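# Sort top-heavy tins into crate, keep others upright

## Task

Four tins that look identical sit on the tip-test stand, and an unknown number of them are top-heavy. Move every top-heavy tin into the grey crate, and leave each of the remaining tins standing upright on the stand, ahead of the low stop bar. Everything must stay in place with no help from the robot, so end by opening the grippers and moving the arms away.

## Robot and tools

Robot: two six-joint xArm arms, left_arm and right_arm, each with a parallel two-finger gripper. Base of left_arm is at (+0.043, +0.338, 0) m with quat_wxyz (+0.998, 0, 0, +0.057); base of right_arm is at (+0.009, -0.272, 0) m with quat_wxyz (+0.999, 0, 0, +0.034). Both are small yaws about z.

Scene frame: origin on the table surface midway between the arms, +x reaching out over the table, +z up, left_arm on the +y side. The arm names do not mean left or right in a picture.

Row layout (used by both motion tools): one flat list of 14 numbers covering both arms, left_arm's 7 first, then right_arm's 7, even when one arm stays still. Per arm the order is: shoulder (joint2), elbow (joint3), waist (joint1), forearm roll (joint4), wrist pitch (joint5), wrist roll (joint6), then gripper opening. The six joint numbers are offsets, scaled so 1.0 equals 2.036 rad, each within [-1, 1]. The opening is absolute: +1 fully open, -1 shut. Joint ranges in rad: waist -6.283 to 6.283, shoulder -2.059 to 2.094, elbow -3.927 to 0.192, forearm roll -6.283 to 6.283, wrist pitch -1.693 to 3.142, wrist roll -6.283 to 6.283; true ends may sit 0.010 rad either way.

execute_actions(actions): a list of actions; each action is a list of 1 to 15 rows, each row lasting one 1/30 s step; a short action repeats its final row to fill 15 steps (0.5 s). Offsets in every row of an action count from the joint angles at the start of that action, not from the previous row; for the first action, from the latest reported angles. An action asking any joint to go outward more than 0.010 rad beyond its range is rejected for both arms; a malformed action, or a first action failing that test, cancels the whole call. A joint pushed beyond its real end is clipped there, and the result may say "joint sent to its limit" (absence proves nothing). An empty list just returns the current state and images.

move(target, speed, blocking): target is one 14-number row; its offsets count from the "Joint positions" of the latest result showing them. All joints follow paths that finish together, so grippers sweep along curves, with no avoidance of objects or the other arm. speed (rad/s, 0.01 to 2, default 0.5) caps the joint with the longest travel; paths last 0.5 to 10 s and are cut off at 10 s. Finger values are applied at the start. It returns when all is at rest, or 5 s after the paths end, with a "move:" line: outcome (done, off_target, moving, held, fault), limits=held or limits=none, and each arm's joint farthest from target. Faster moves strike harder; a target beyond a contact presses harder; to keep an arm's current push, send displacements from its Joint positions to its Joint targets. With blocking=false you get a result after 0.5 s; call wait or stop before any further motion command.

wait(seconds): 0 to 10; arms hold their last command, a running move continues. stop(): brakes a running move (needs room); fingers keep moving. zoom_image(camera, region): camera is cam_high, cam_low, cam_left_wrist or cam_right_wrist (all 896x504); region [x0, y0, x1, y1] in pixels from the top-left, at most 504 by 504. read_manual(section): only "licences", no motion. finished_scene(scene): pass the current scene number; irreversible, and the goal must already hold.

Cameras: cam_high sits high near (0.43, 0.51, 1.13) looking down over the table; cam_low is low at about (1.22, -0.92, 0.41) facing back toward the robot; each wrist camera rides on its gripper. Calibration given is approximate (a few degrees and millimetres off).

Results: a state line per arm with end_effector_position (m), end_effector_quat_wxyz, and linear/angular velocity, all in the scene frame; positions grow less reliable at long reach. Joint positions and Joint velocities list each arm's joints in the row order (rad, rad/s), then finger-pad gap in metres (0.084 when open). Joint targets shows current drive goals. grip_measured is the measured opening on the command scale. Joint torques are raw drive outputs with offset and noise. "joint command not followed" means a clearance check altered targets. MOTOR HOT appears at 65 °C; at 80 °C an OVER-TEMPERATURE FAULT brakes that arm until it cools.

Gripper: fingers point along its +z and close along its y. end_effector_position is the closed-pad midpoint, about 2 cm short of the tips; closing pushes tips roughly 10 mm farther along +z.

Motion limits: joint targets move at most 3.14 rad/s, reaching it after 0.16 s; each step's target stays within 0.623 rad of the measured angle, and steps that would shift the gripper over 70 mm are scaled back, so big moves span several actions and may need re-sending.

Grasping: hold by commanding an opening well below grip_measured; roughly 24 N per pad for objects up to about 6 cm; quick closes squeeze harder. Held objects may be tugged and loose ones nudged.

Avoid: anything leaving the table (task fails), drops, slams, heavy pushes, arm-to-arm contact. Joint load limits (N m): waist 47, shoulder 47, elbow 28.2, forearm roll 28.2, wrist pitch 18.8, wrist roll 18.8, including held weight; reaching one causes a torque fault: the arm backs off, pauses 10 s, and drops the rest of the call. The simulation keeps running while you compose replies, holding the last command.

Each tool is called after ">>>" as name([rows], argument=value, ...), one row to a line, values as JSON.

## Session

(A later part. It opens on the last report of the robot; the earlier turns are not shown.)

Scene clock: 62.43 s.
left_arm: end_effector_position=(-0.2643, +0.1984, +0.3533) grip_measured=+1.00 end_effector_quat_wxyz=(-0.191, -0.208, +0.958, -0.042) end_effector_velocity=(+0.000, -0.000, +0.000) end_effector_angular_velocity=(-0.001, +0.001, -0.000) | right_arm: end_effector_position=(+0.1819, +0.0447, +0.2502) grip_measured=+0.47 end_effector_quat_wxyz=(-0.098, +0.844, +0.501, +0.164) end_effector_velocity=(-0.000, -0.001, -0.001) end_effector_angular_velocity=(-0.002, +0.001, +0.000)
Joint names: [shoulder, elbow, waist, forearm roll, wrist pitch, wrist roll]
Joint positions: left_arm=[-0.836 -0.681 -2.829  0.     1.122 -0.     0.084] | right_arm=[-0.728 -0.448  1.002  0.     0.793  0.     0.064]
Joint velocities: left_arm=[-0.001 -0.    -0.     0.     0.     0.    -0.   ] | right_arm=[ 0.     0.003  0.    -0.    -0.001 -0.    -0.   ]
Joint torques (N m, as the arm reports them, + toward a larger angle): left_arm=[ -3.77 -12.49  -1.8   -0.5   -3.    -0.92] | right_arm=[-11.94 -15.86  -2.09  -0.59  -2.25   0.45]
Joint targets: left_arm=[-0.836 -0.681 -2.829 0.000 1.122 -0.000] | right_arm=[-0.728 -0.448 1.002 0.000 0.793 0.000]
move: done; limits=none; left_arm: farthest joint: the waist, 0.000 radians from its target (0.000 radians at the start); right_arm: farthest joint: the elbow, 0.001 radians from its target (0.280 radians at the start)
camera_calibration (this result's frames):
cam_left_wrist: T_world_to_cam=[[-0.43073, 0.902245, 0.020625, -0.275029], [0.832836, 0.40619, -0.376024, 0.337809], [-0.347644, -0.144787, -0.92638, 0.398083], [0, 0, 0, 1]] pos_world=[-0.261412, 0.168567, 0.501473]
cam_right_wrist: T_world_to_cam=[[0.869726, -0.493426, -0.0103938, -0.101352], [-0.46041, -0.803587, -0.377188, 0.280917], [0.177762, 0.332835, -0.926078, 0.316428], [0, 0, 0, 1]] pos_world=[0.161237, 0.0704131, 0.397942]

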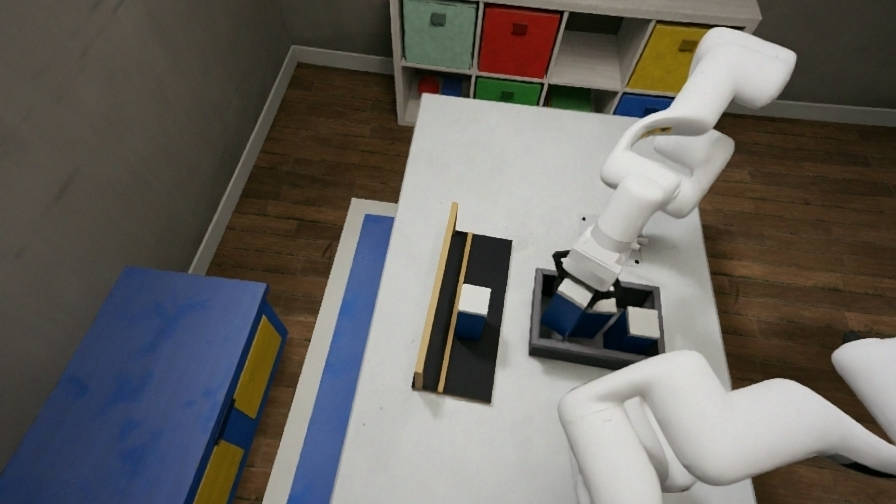

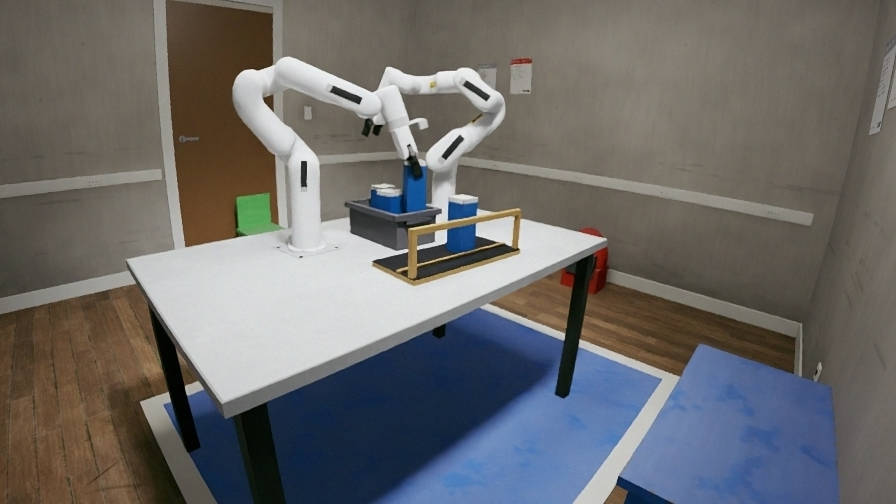

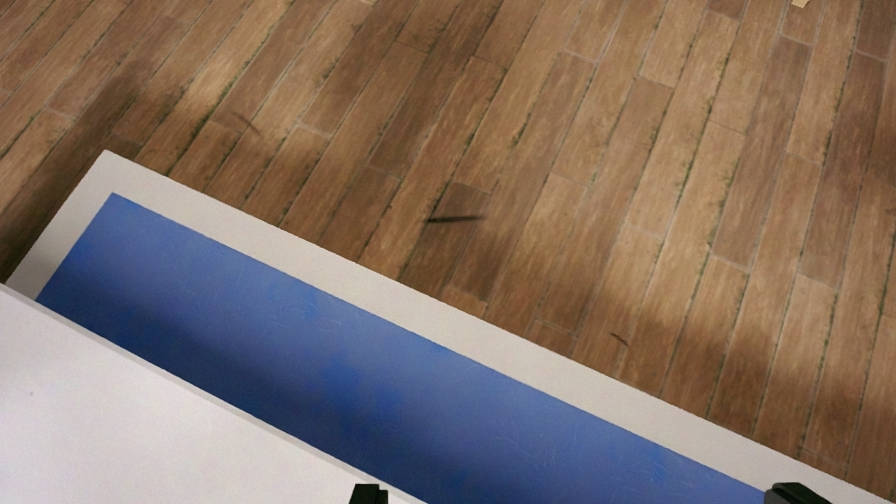

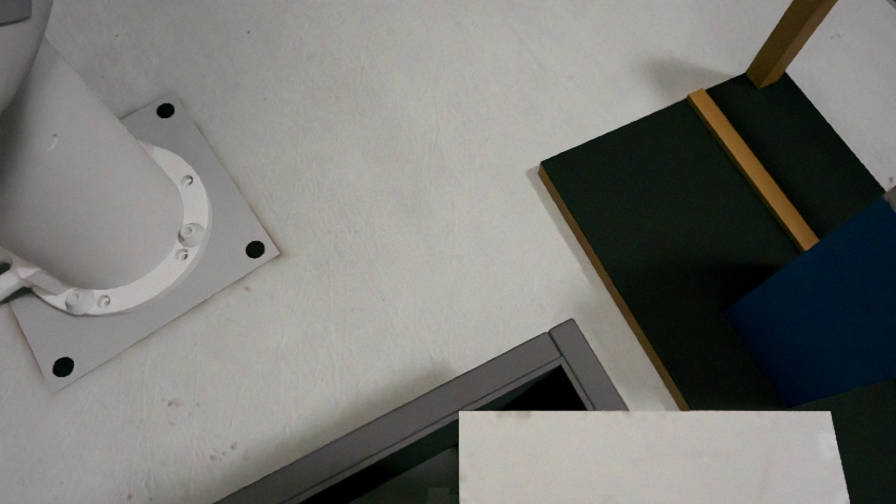

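>>> move(target=[0,0,0,0,0,0,1,0,0,0.006,0,0,0,-1], speed=0.3)

>>> move(target=[0,0,0,0,0,0,1,0.094,0.1008,0,0,-0.1953,0,-1], speed=0.25)

Scene clock: 64.13 s.
left_arm: end_effector_position=(-0.2643, +0.1984, +0.3533) grip_measured=+1.00 end_effector_quat_wxyz=(-0.191, -0.208, +0.958, -0.042) end_effector_velocity=(-0.000, -0.000, +0.001) end_effector_angular_velocity=(-0.000, +0.002, +0.000) | right_arm: end_effector_position=(+0.1781, +0.0467, +0.2502) grip_measured=+0.47 end_effector_quat_wxyz=(-0.099, +0.841, +0.506, +0.163) end_effector_velocity=(-0.002, +0.001, +0.001) end_effector_angular_velocity=(+0.001, -0.001, +0.006)
Joint names: [shoulder, elbow, waist, forearm roll, wrist pitch, wrist roll]
Joint positions: left_arm=[-0.836 -0.681 -2.829  0.     1.122 -0.     0.084] | right_arm=[-0.728 -0.448  1.014  0.     0.793  0.     0.064]
Joint velocities: left_arm=[-0.    -0.001  0.    -0.    -0.     0.     0.   ] | right_arm=[-0.002 -0.     0.005 -0.001  0.001 -0.001  0.   ]
Joint torques (N m, as the arm reports them, + toward a larger angle): left_arm=[ -3.92 -12.44  -1.7   -0.5   -3.03  -0.85] | right_arm=[-12.05 -15.92  -2.09  -0.63  -2.23   0.48]
Joint targets: left_arm=[-0.836 -0.681 -2.829 0.000 1.122 -0.000] | right_arm=[-0.728 -0.448 1.015 0.000 0.793 0.000]
move: done; limits=none; left_arm: farthest joint: the waist, 0.000 radians from its target (0.000 radians at the start); right_arm: farthest joint: the waist, 0.000 radians from its target (0.012 radians at the start)
camera_calibration (this result's frames):
cam_left_wrist: T_world_to_cam=[[-0.43073, 0.902245, 0.0206249, -0.275029], [0.832836, 0.40619, -0.376024, 0.337809], [-0.347644, -0.144788, -0.92638, 0.398083], [0, 0, 0, 1]] pos_world=[-0.261412, 0.168567, 0.501473]
cam_right_wrist: T_world_to_cam=[[0.87557, -0.482979, -0.0103931, -0.0985591], [-0.450759, -0.809044, -0.377178, 0.279339], [0.173761, 0.33493, -0.926083, 0.317035], [0, 0, 0, 1]] pos_world=[0.157122, 0.0722113, 0.397936]

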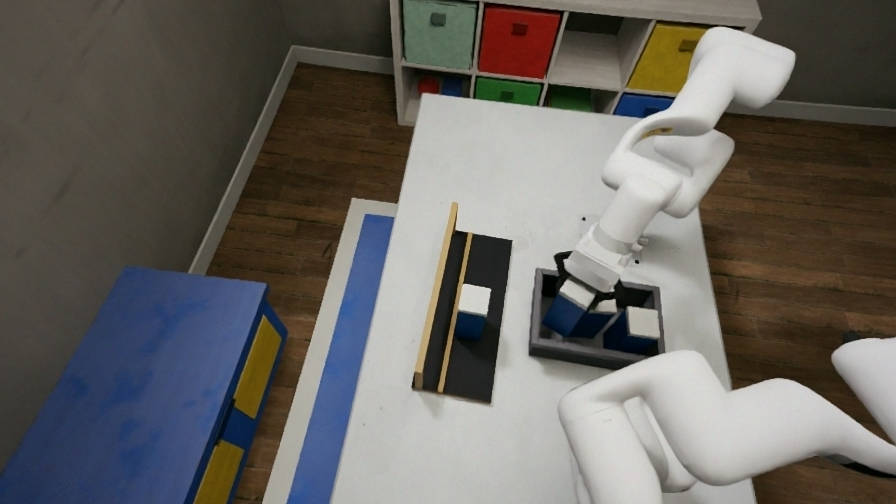

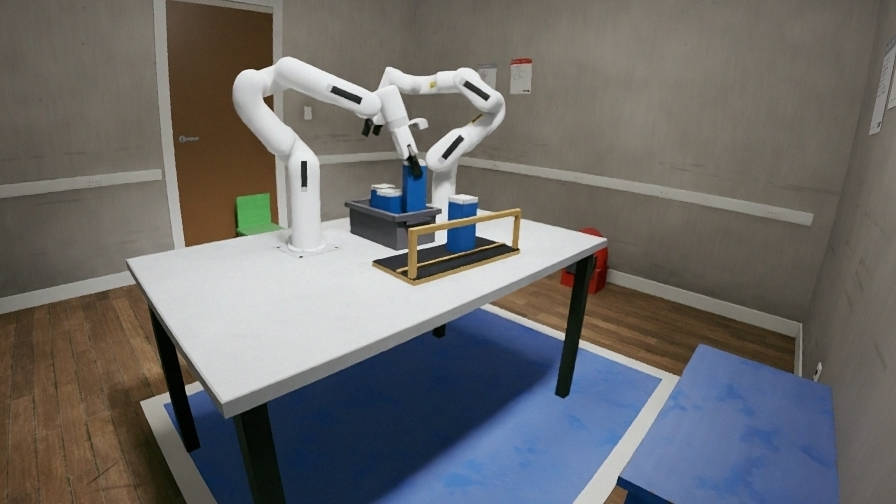

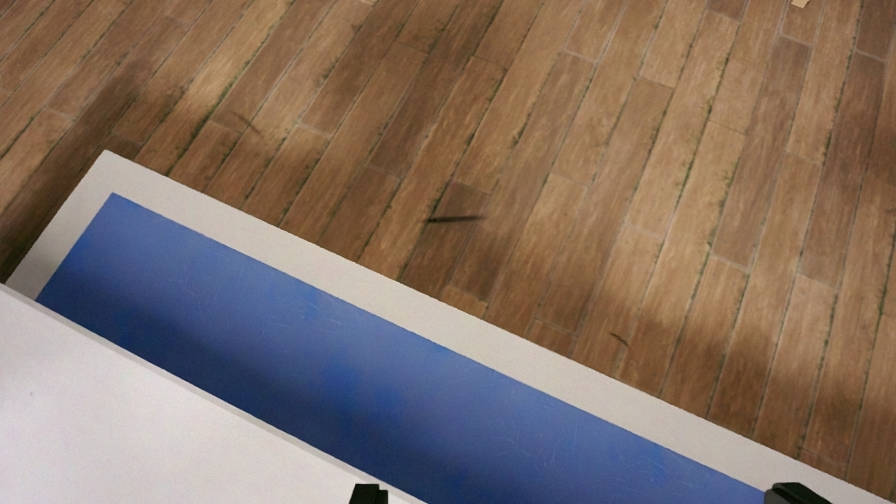

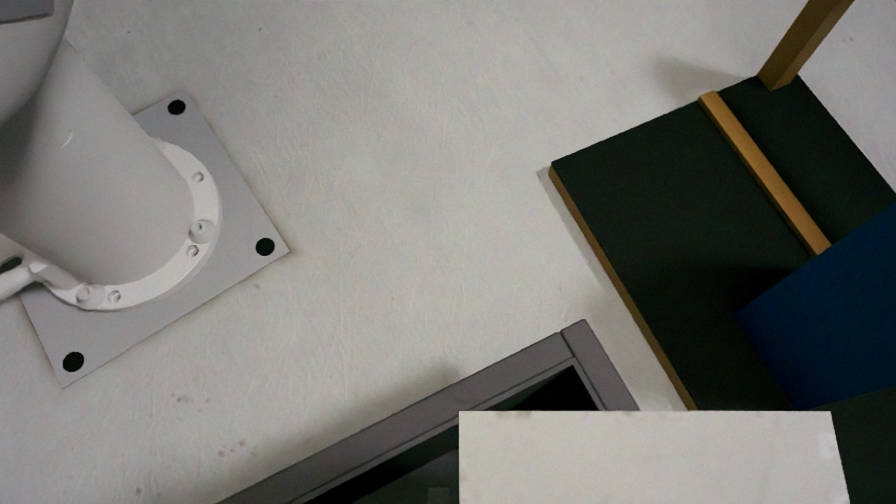

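Scene clock: 66.23 s.
left_arm: end_effector_position=(-0.2643, +0.1984, +0.3533) grip_measured=+1.00 end_effector_quat_wxyz=(-0.191, -0.208, +0.958, -0.042) end_effector_velocity=(+0.000, -0.000, -0.001) end_effector_angular_velocity=(+0.000, -0.002, +0.000) | right_arm: end_effector_position=(+0.1783, +0.0469, +0.1456) grip_measured=+0.47 end_effector_quat_wxyz=(-0.099, +0.841, +0.506, +0.164) end_effector_velocity=(-0.001, -0.001, -0.002) end_effector_angular_velocity=(-0.004, +0.001, +0.003)
Joint names: [shoulder, elbow, waist, forearm roll, wrist pitch, wrist roll]
Joint positions: left_arm=[-0.836 -0.681 -2.829  0.     1.122 -0.     0.084] | right_arm=[-0.537 -0.243  1.014  0.     0.395  0.     0.064]
Joint velocities: left_arm=[ 0.     0.001 -0.     0.001  0.    -0.     0.   ] | right_arm=[ 0.001  0.004  0.001 -0.001 -0.002 -0.001  0.   ]
Joint torques (N m, as the arm reports them, + toward a larger angle): left_arm=[ -4.23 -12.46  -1.53  -0.56  -3.    -0.82] | right_arm=[-13.78 -13.58  -2.01  -0.62  -1.99   0.44]
Joint targets: left_arm=[-0.836 -0.681 -2.829 0.000 1.122 -0.000] | right_arm=[-0.537 -0.243 1.014 0.000 0.395 0.000]
move: done; limits=none; left_arm: farthest joint: the waist, 0.000 radians from its target (0.000 radians at the start); right_arm: farthest joint: the shoulder, 0.001 radians from its target (0.192 radians at the start)
camera_calibration (this result's frames):
cam_left_wrist: T_world_to_cam=[[-0.43073, 0.902245, 0.0206249, -0.275029], [0.832836, 0.406189, -0.376024, 0.337809], [-0.347643, -0.144787, -0.92638, 0.398083], [0, 0, 0, 1]] pos_world=[-0.261412, 0.168567, 0.501473]
cam_right_wrist: T_world_to_cam=[[0.87549, -0.483125, -0.010327, -0.0996833], [-0.450603, -0.808461, -0.378613, 0.24024], [0.174569, 0.336125, -0.925497, 0.21975], [0, 0, 0, 1]] pos_world=[0.157163, 0.0722019, 0.293307]

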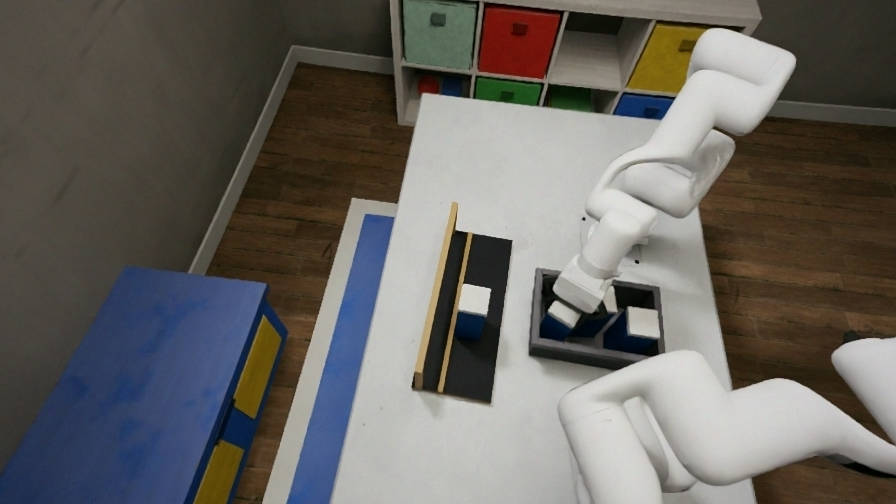

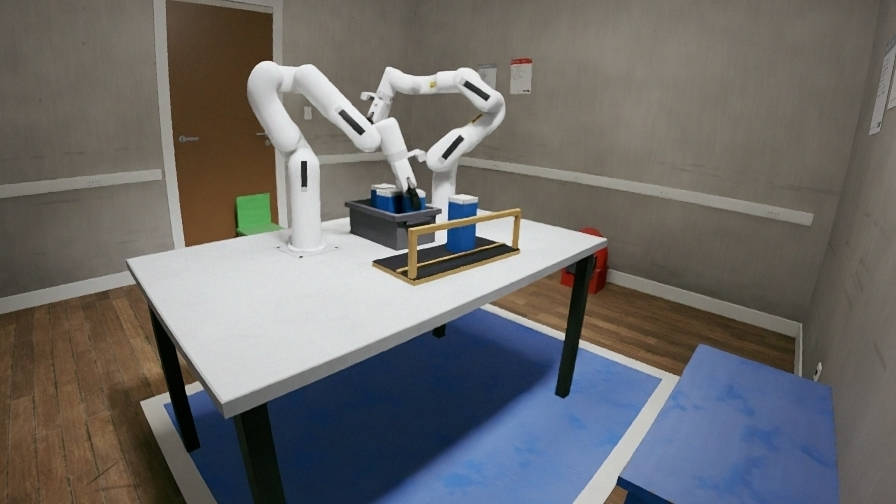

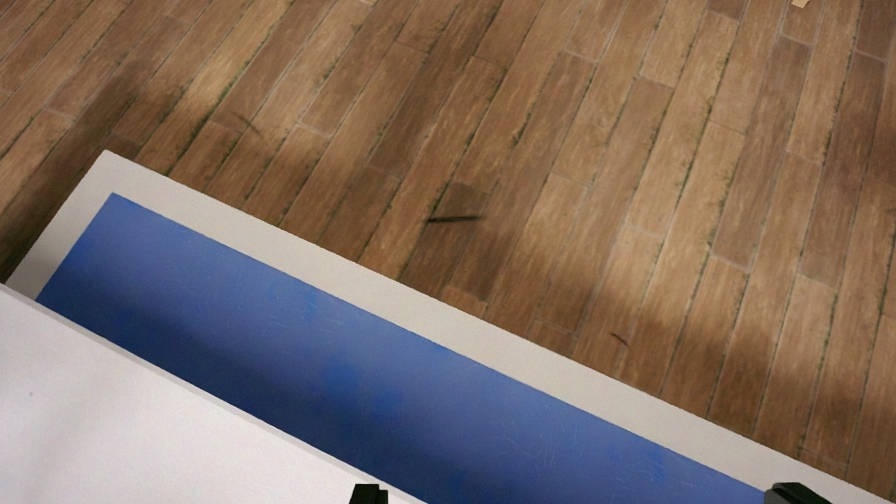

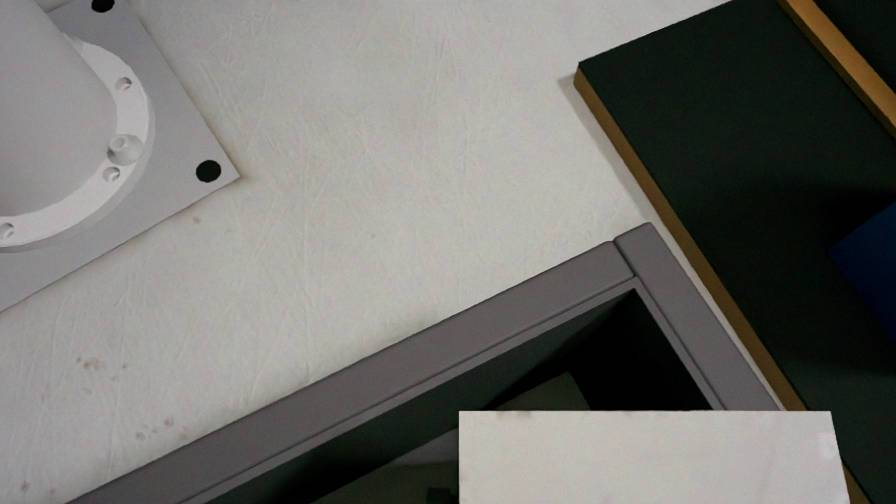

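>>> execute_actions([
  [[0,0,0,0,0,0,1,0,0,0,0,0,0,0.78]],
])

>>> move(target=[0,0,0,0,0,0,1,-0.094,-0.1008,0,0,0.1953,0,0.78], speed=0.5)

>>> move(target=[0,0,0,0,0,0,1,0,-0.1373,-0.55,0,0.1427,0,1], speed=1.0)

Scene clock: 67.23 s.
left_arm: end_effector_position=(-0.2643, +0.1984, +0.3533) grip_measured=+1.00 end_effector_quat_wxyz=(-0.191, -0.208, +0.958, -0.042) end_effector_velocity=(-0.000, +0.000, +0.001) end_effector_angular_velocity=(-0.001, +0.002, +0.000) | right_arm: end_effector_position=(+0.1783, +0.0469, +0.1456) grip_measured=+0.78 end_effector_quat_wxyz=(-0.099, +0.841, +0.506, +0.164) end_effector_velocity=(-0.001, -0.000, -0.001) end_effector_angular_velocity=(-0.002, +0.001, +0.001)
Joint names: [shoulder, elbow, waist, forearm roll, wrist pitch, wrist roll]
Joint positions: left_arm=[-0.836 -0.681 -2.829  0.     1.122 -0.     0.084] | right_arm=[-0.537 -0.243  1.014  0.     0.395  0.     0.076]
Joint velocities: left_arm=[-0.001 -0.002 -0.    -0.     0.    -0.     0.   ] | right_arm=[ 0.001  0.002  0.001 -0.    -0.001  0.001 -0.   ]
Joint torques (N m, as the arm reports them, + toward a larger angle): left_arm=[ -4.   -12.4   -1.87  -0.48  -3.02  -0.78] | right_arm=[-13.   -12.93  -1.98  -0.56  -1.81   0.47]
Joint targets: left_arm=[-0.836 -0.681 -2.829 0.000 1.122 -0.000] | right_arm=[-0.537 -0.243 1.014 0.000 0.395 0.000]
camera_calibration (this result's frames):
cam_left_wrist: T_world_to_cam=[[-0.43073, 0.902245, 0.0206248, -0.275029], [0.832836, 0.406189, -0.376024, 0.337809], [-0.347643, -0.144788, -0.92638, 0.398083], [0, 0, 0, 1]] pos_world=[-0.261412, 0.168567, 0.501473]
cam_right_wrist: T_world_to_cam=[[0.875502, -0.483104, -0.01032, -0.0996837], [-0.450561, -0.808436, -0.378716, 0.240286], [0.174616, 0.336216, -0.925455, 0.219758], [0, 0, 0, 1]] pos_world=[0.157164, 0.072212, 0.293348]

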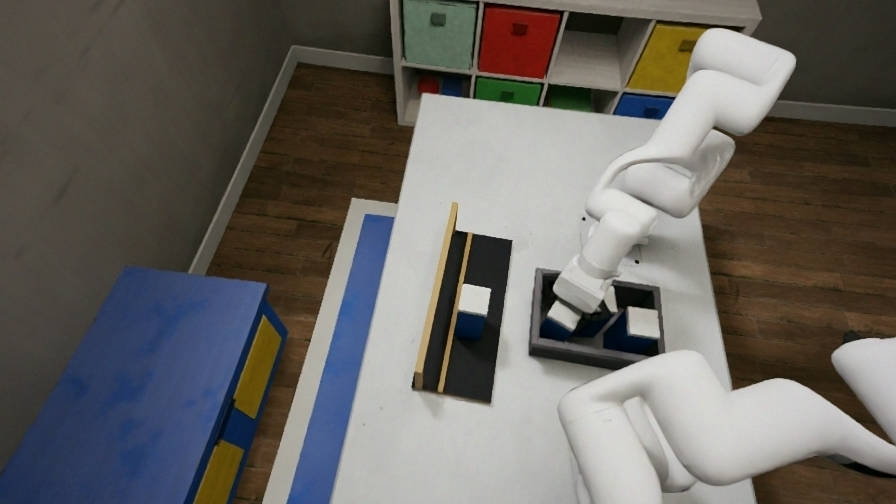

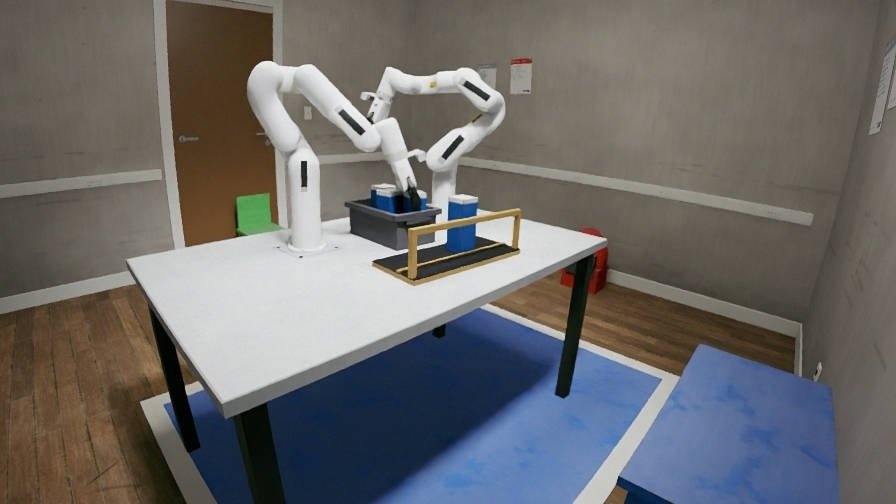

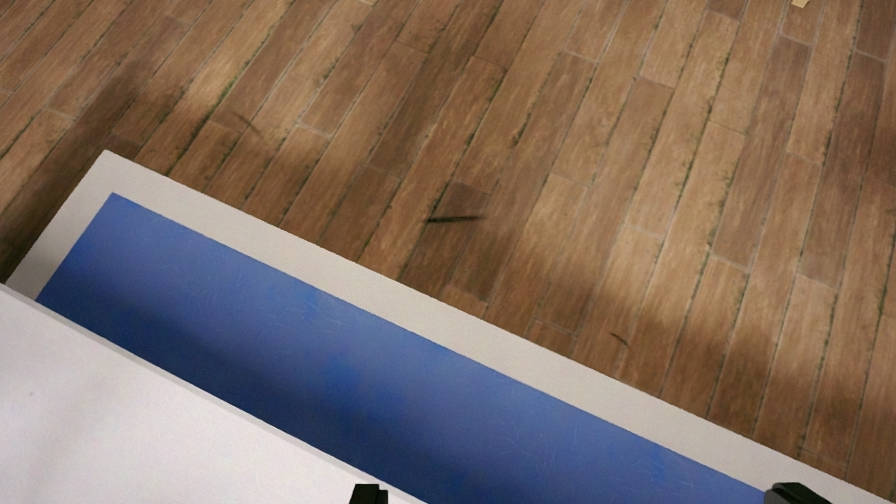

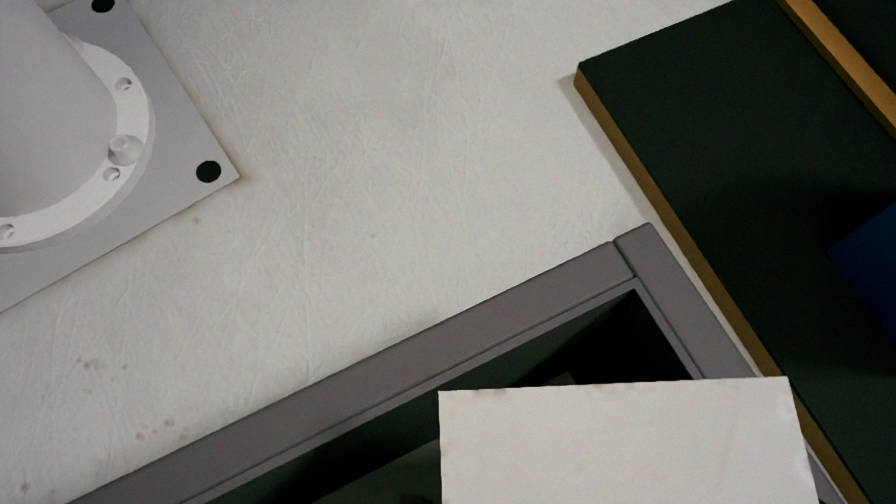

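Scene clock: 68.63 s.
left_arm: end_effector_position=(-0.2643, +0.1984, +0.3533) grip_measured=+1.00 end_effector_quat_wxyz=(-0.191, -0.208, +0.958, -0.042) end_effector_velocity=(+0.000, -0.000, +0.000) end_effector_angular_velocity=(-0.000, +0.000, +0.000) | right_arm: end_effector_position=(+0.1782, +0.0468, +0.2503) grip_measured=+0.78 end_effector_quat_wxyz=(-0.099, +0.841, +0.506, +0.163) end_effector_velocity=(+0.000, +0.001, +0.003) end_effector_angular_velocity=(+0.005, -0.003, -0.001)
Joint names: [shoulder, elbow, waist, forearm roll, wrist pitch, wrist roll]
Joint positions: left_arm=[-0.836 -0.681 -2.829  0.     1.122 -0.     0.084] | right_arm=[-0.729 -0.448  1.014  0.     0.793  0.     0.076]
Joint velocities: left_arm=[-0. -0.  0.  0.  0. -0.  0.] | right_arm=[-0.003 -0.004 -0.    -0.     0.002  0.001 -0.   ]
Joint torques (N m, as the arm reports them, + toward a larger angle): left_arm=[ -3.98 -12.42  -1.98  -0.36  -3.04  -0.8 ] | right_arm=[-10.51 -14.49  -2.2   -0.64  -1.85   0.43]
Joint targets: left_arm=[-0.836 -0.681 -2.829 0.000 1.122 -0.000] | right_arm=[-0.729 -0.449 1.014 0.000 0.793 0.000]
move: done; limits=none; left_arm: farthest joint: the waist, 0.000 radians from its target (0.000 radians at the start); right_arm: farthest joint: the waist, 0.000 radians from its target (0.000 radians at the start)
camera_calibration (this result's frames):
cam_left_wrist: T_world_to_cam=[[-0.43073, 0.902245, 0.0206248, -0.275029], [0.832836, 0.406189, -0.376024, 0.337809], [-0.347643, -0.144788, -0.92638, 0.398083], [0, 0, 0, 1]] pos_world=[-0.261412, 0.168567, 0.501473]
cam_right_wrist: T_world_to_cam=[[0.875564, -0.48299, -0.0103977, -0.0985594], [-0.450739, -0.808977, -0.377347, 0.279434], [0.173843, 0.335078, -0.926014, 0.317046], [0, 0, 0, 1]] pos_world=[0.157131, 0.0722173, 0.398008]

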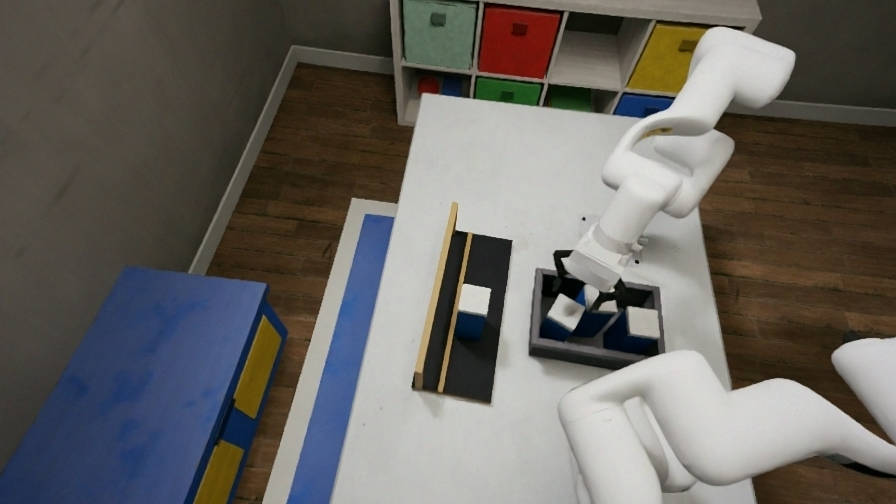

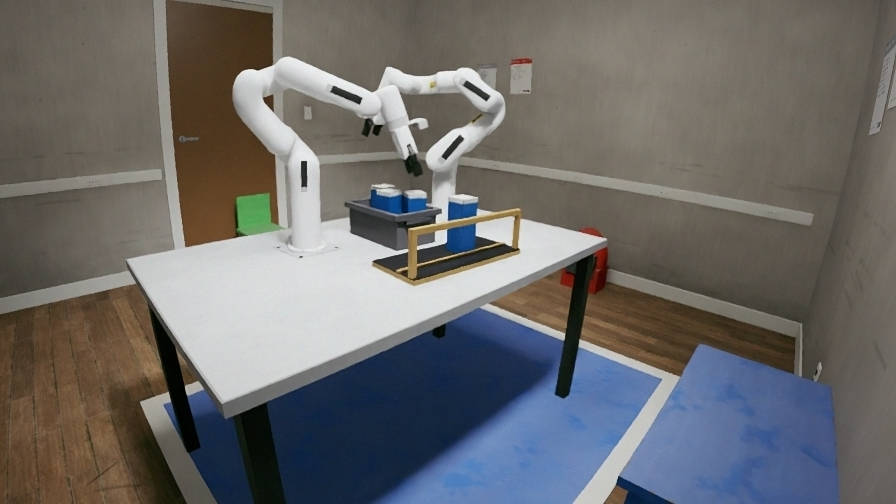

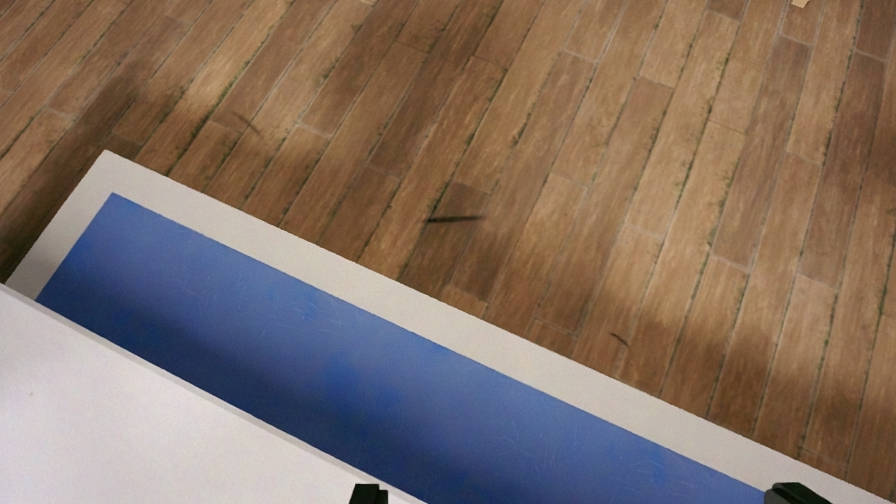

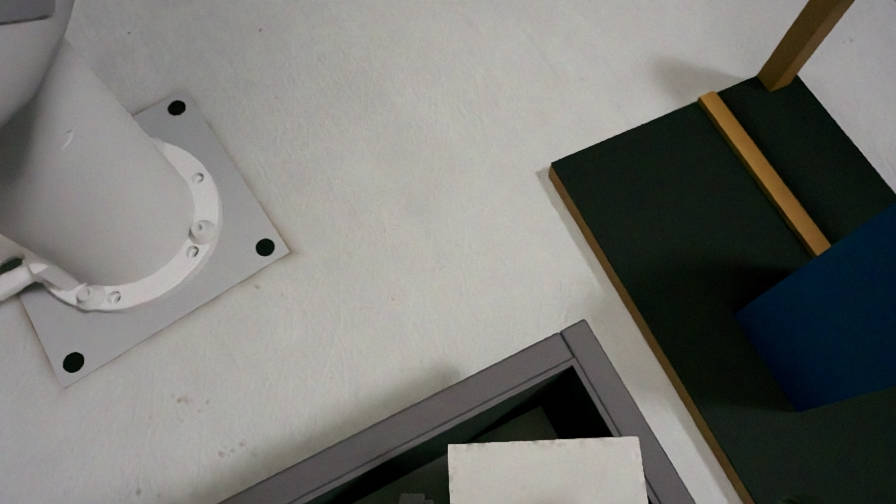

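Scene clock: 70.53 s.
left_arm: end_effector_position=(-0.2643, +0.1984, +0.3533) grip_measured=+1.00 end_effector_quat_wxyz=(-0.191, -0.208, +0.958, -0.042) end_effector_velocity=(+0.000, +0.000, -0.000) end_effector_angular_velocity=(+0.001, +0.000, +0.001) | right_arm: end_effector_position=(+0.3707, -0.2853, +0.3462) grip_measured=+1.00 end_effector_quat_wxyz=(+0.003, +0.982, -0.018, +0.185) end_effector_velocity=(-0.000, -0.002, +0.000) end_effector_angular_velocity=(-0.000, +0.000, -0.004)
Joint names: [shoulder, elbow, waist, forearm roll, wrist pitch, wrist roll]
Joint positions: left_arm=[-0.836 -0.681 -2.829  0.     1.122 -0.     0.084] | right_arm=[-0.728 -0.728 -0.105  0.     1.083  0.     0.084]
Joint velocities: left_arm=[-0.001  0.001 -0.    -0.     0.    -0.001  0.   ] | right_arm=[-0.001 -0.    -0.005 -0.     0.001 -0.     0.   ]
Joint torques (N m, as the arm reports them, + toward a larger angle): left_arm=[ -3.92 -12.56  -1.83  -0.45  -3.08  -0.88] | right_arm=[-10.42 -14.52  -2.06  -0.5   -1.81   0.41]
Joint targets: left_arm=[-0.836 -0.681 -2.829 0.000 1.122 -0.000] | right_arm=[-0.729 -0.728 -0.105 0.000 1.083 0.000]
move: done; limits=none; left_arm: farthest joint: the waist, 0.000 radians from its target (0.000 radians at the start); right_arm: farthest joint: the waist, 0.001 radians from its target (1.120 radians at the start)
camera_calibration (this result's frames):
cam_left_wrist: T_world_to_cam=[[-0.43073, 0.902245, 0.0206248, -0.275029], [0.832836, 0.40619, -0.376024, 0.337809], [-0.347643, -0.144788, -0.92638, 0.398083], [0, 0, 0, 1]] pos_world=[-0.261412, 0.168567, 0.501473]
cam_right_wrist: T_world_to_cam=[[-0.052348, -0.998576, -0.0102663, -0.229734], [-0.928729, 0.0524598, -0.367029, 0.553218], [0.367045, -0.00967862, -0.930153, 0.315088], [0, 0, 0, 1]] pos_world=[0.386112, -0.255379, 0.493768]

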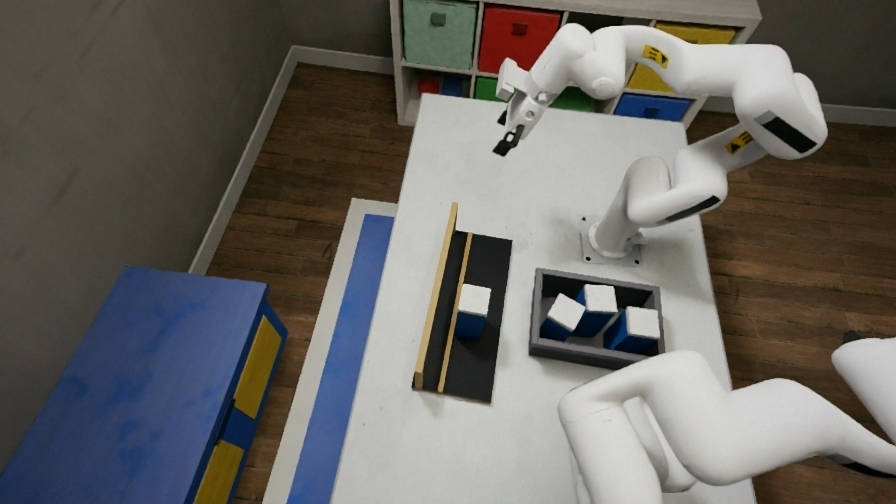

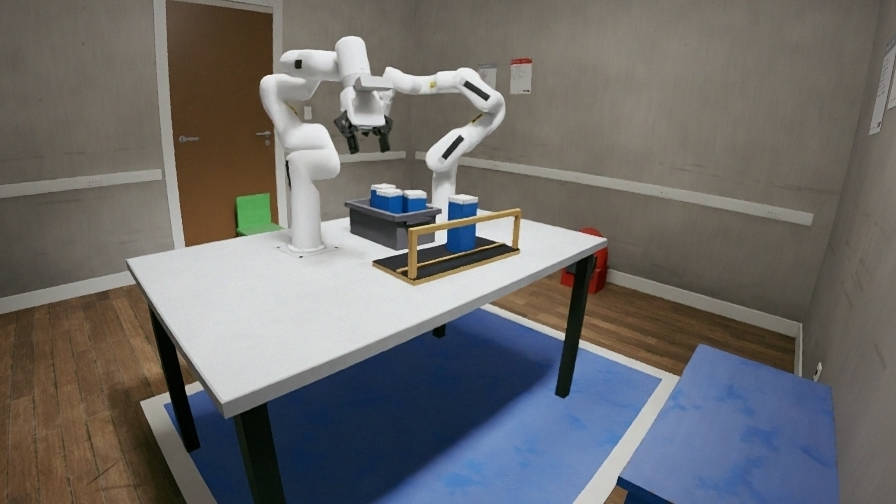

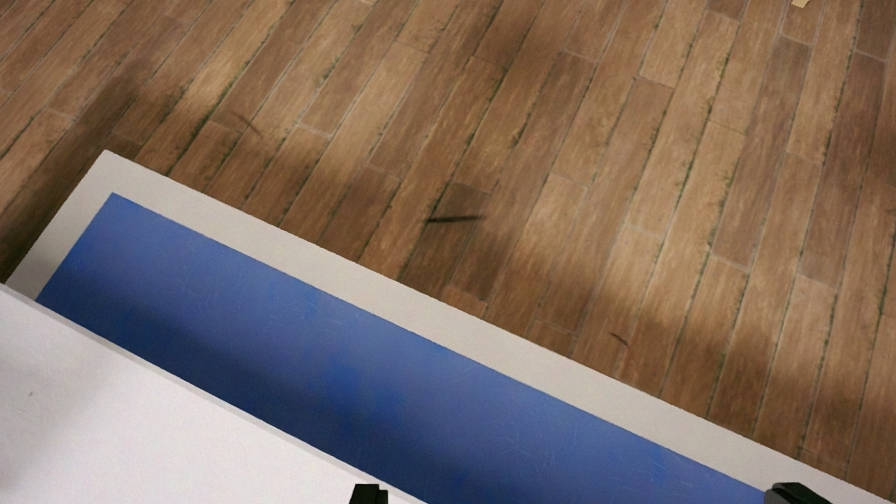

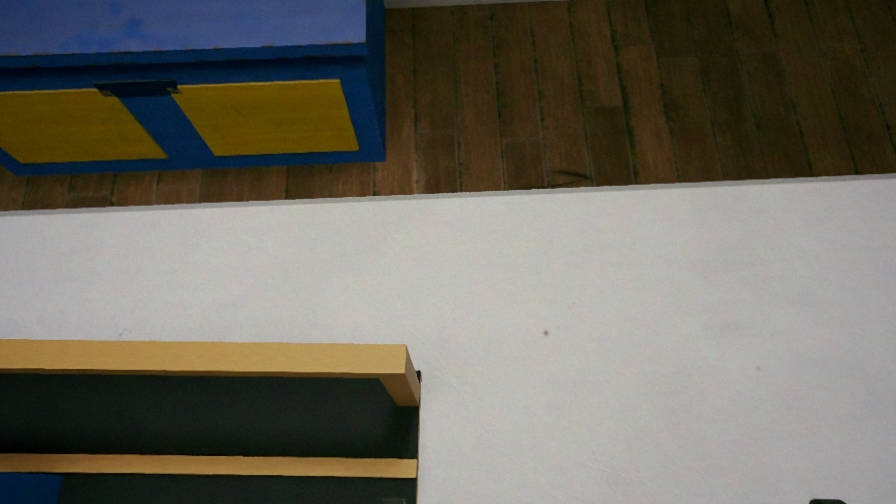

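>>> finished_scene(scene=2)

The scene is finished: the task was done.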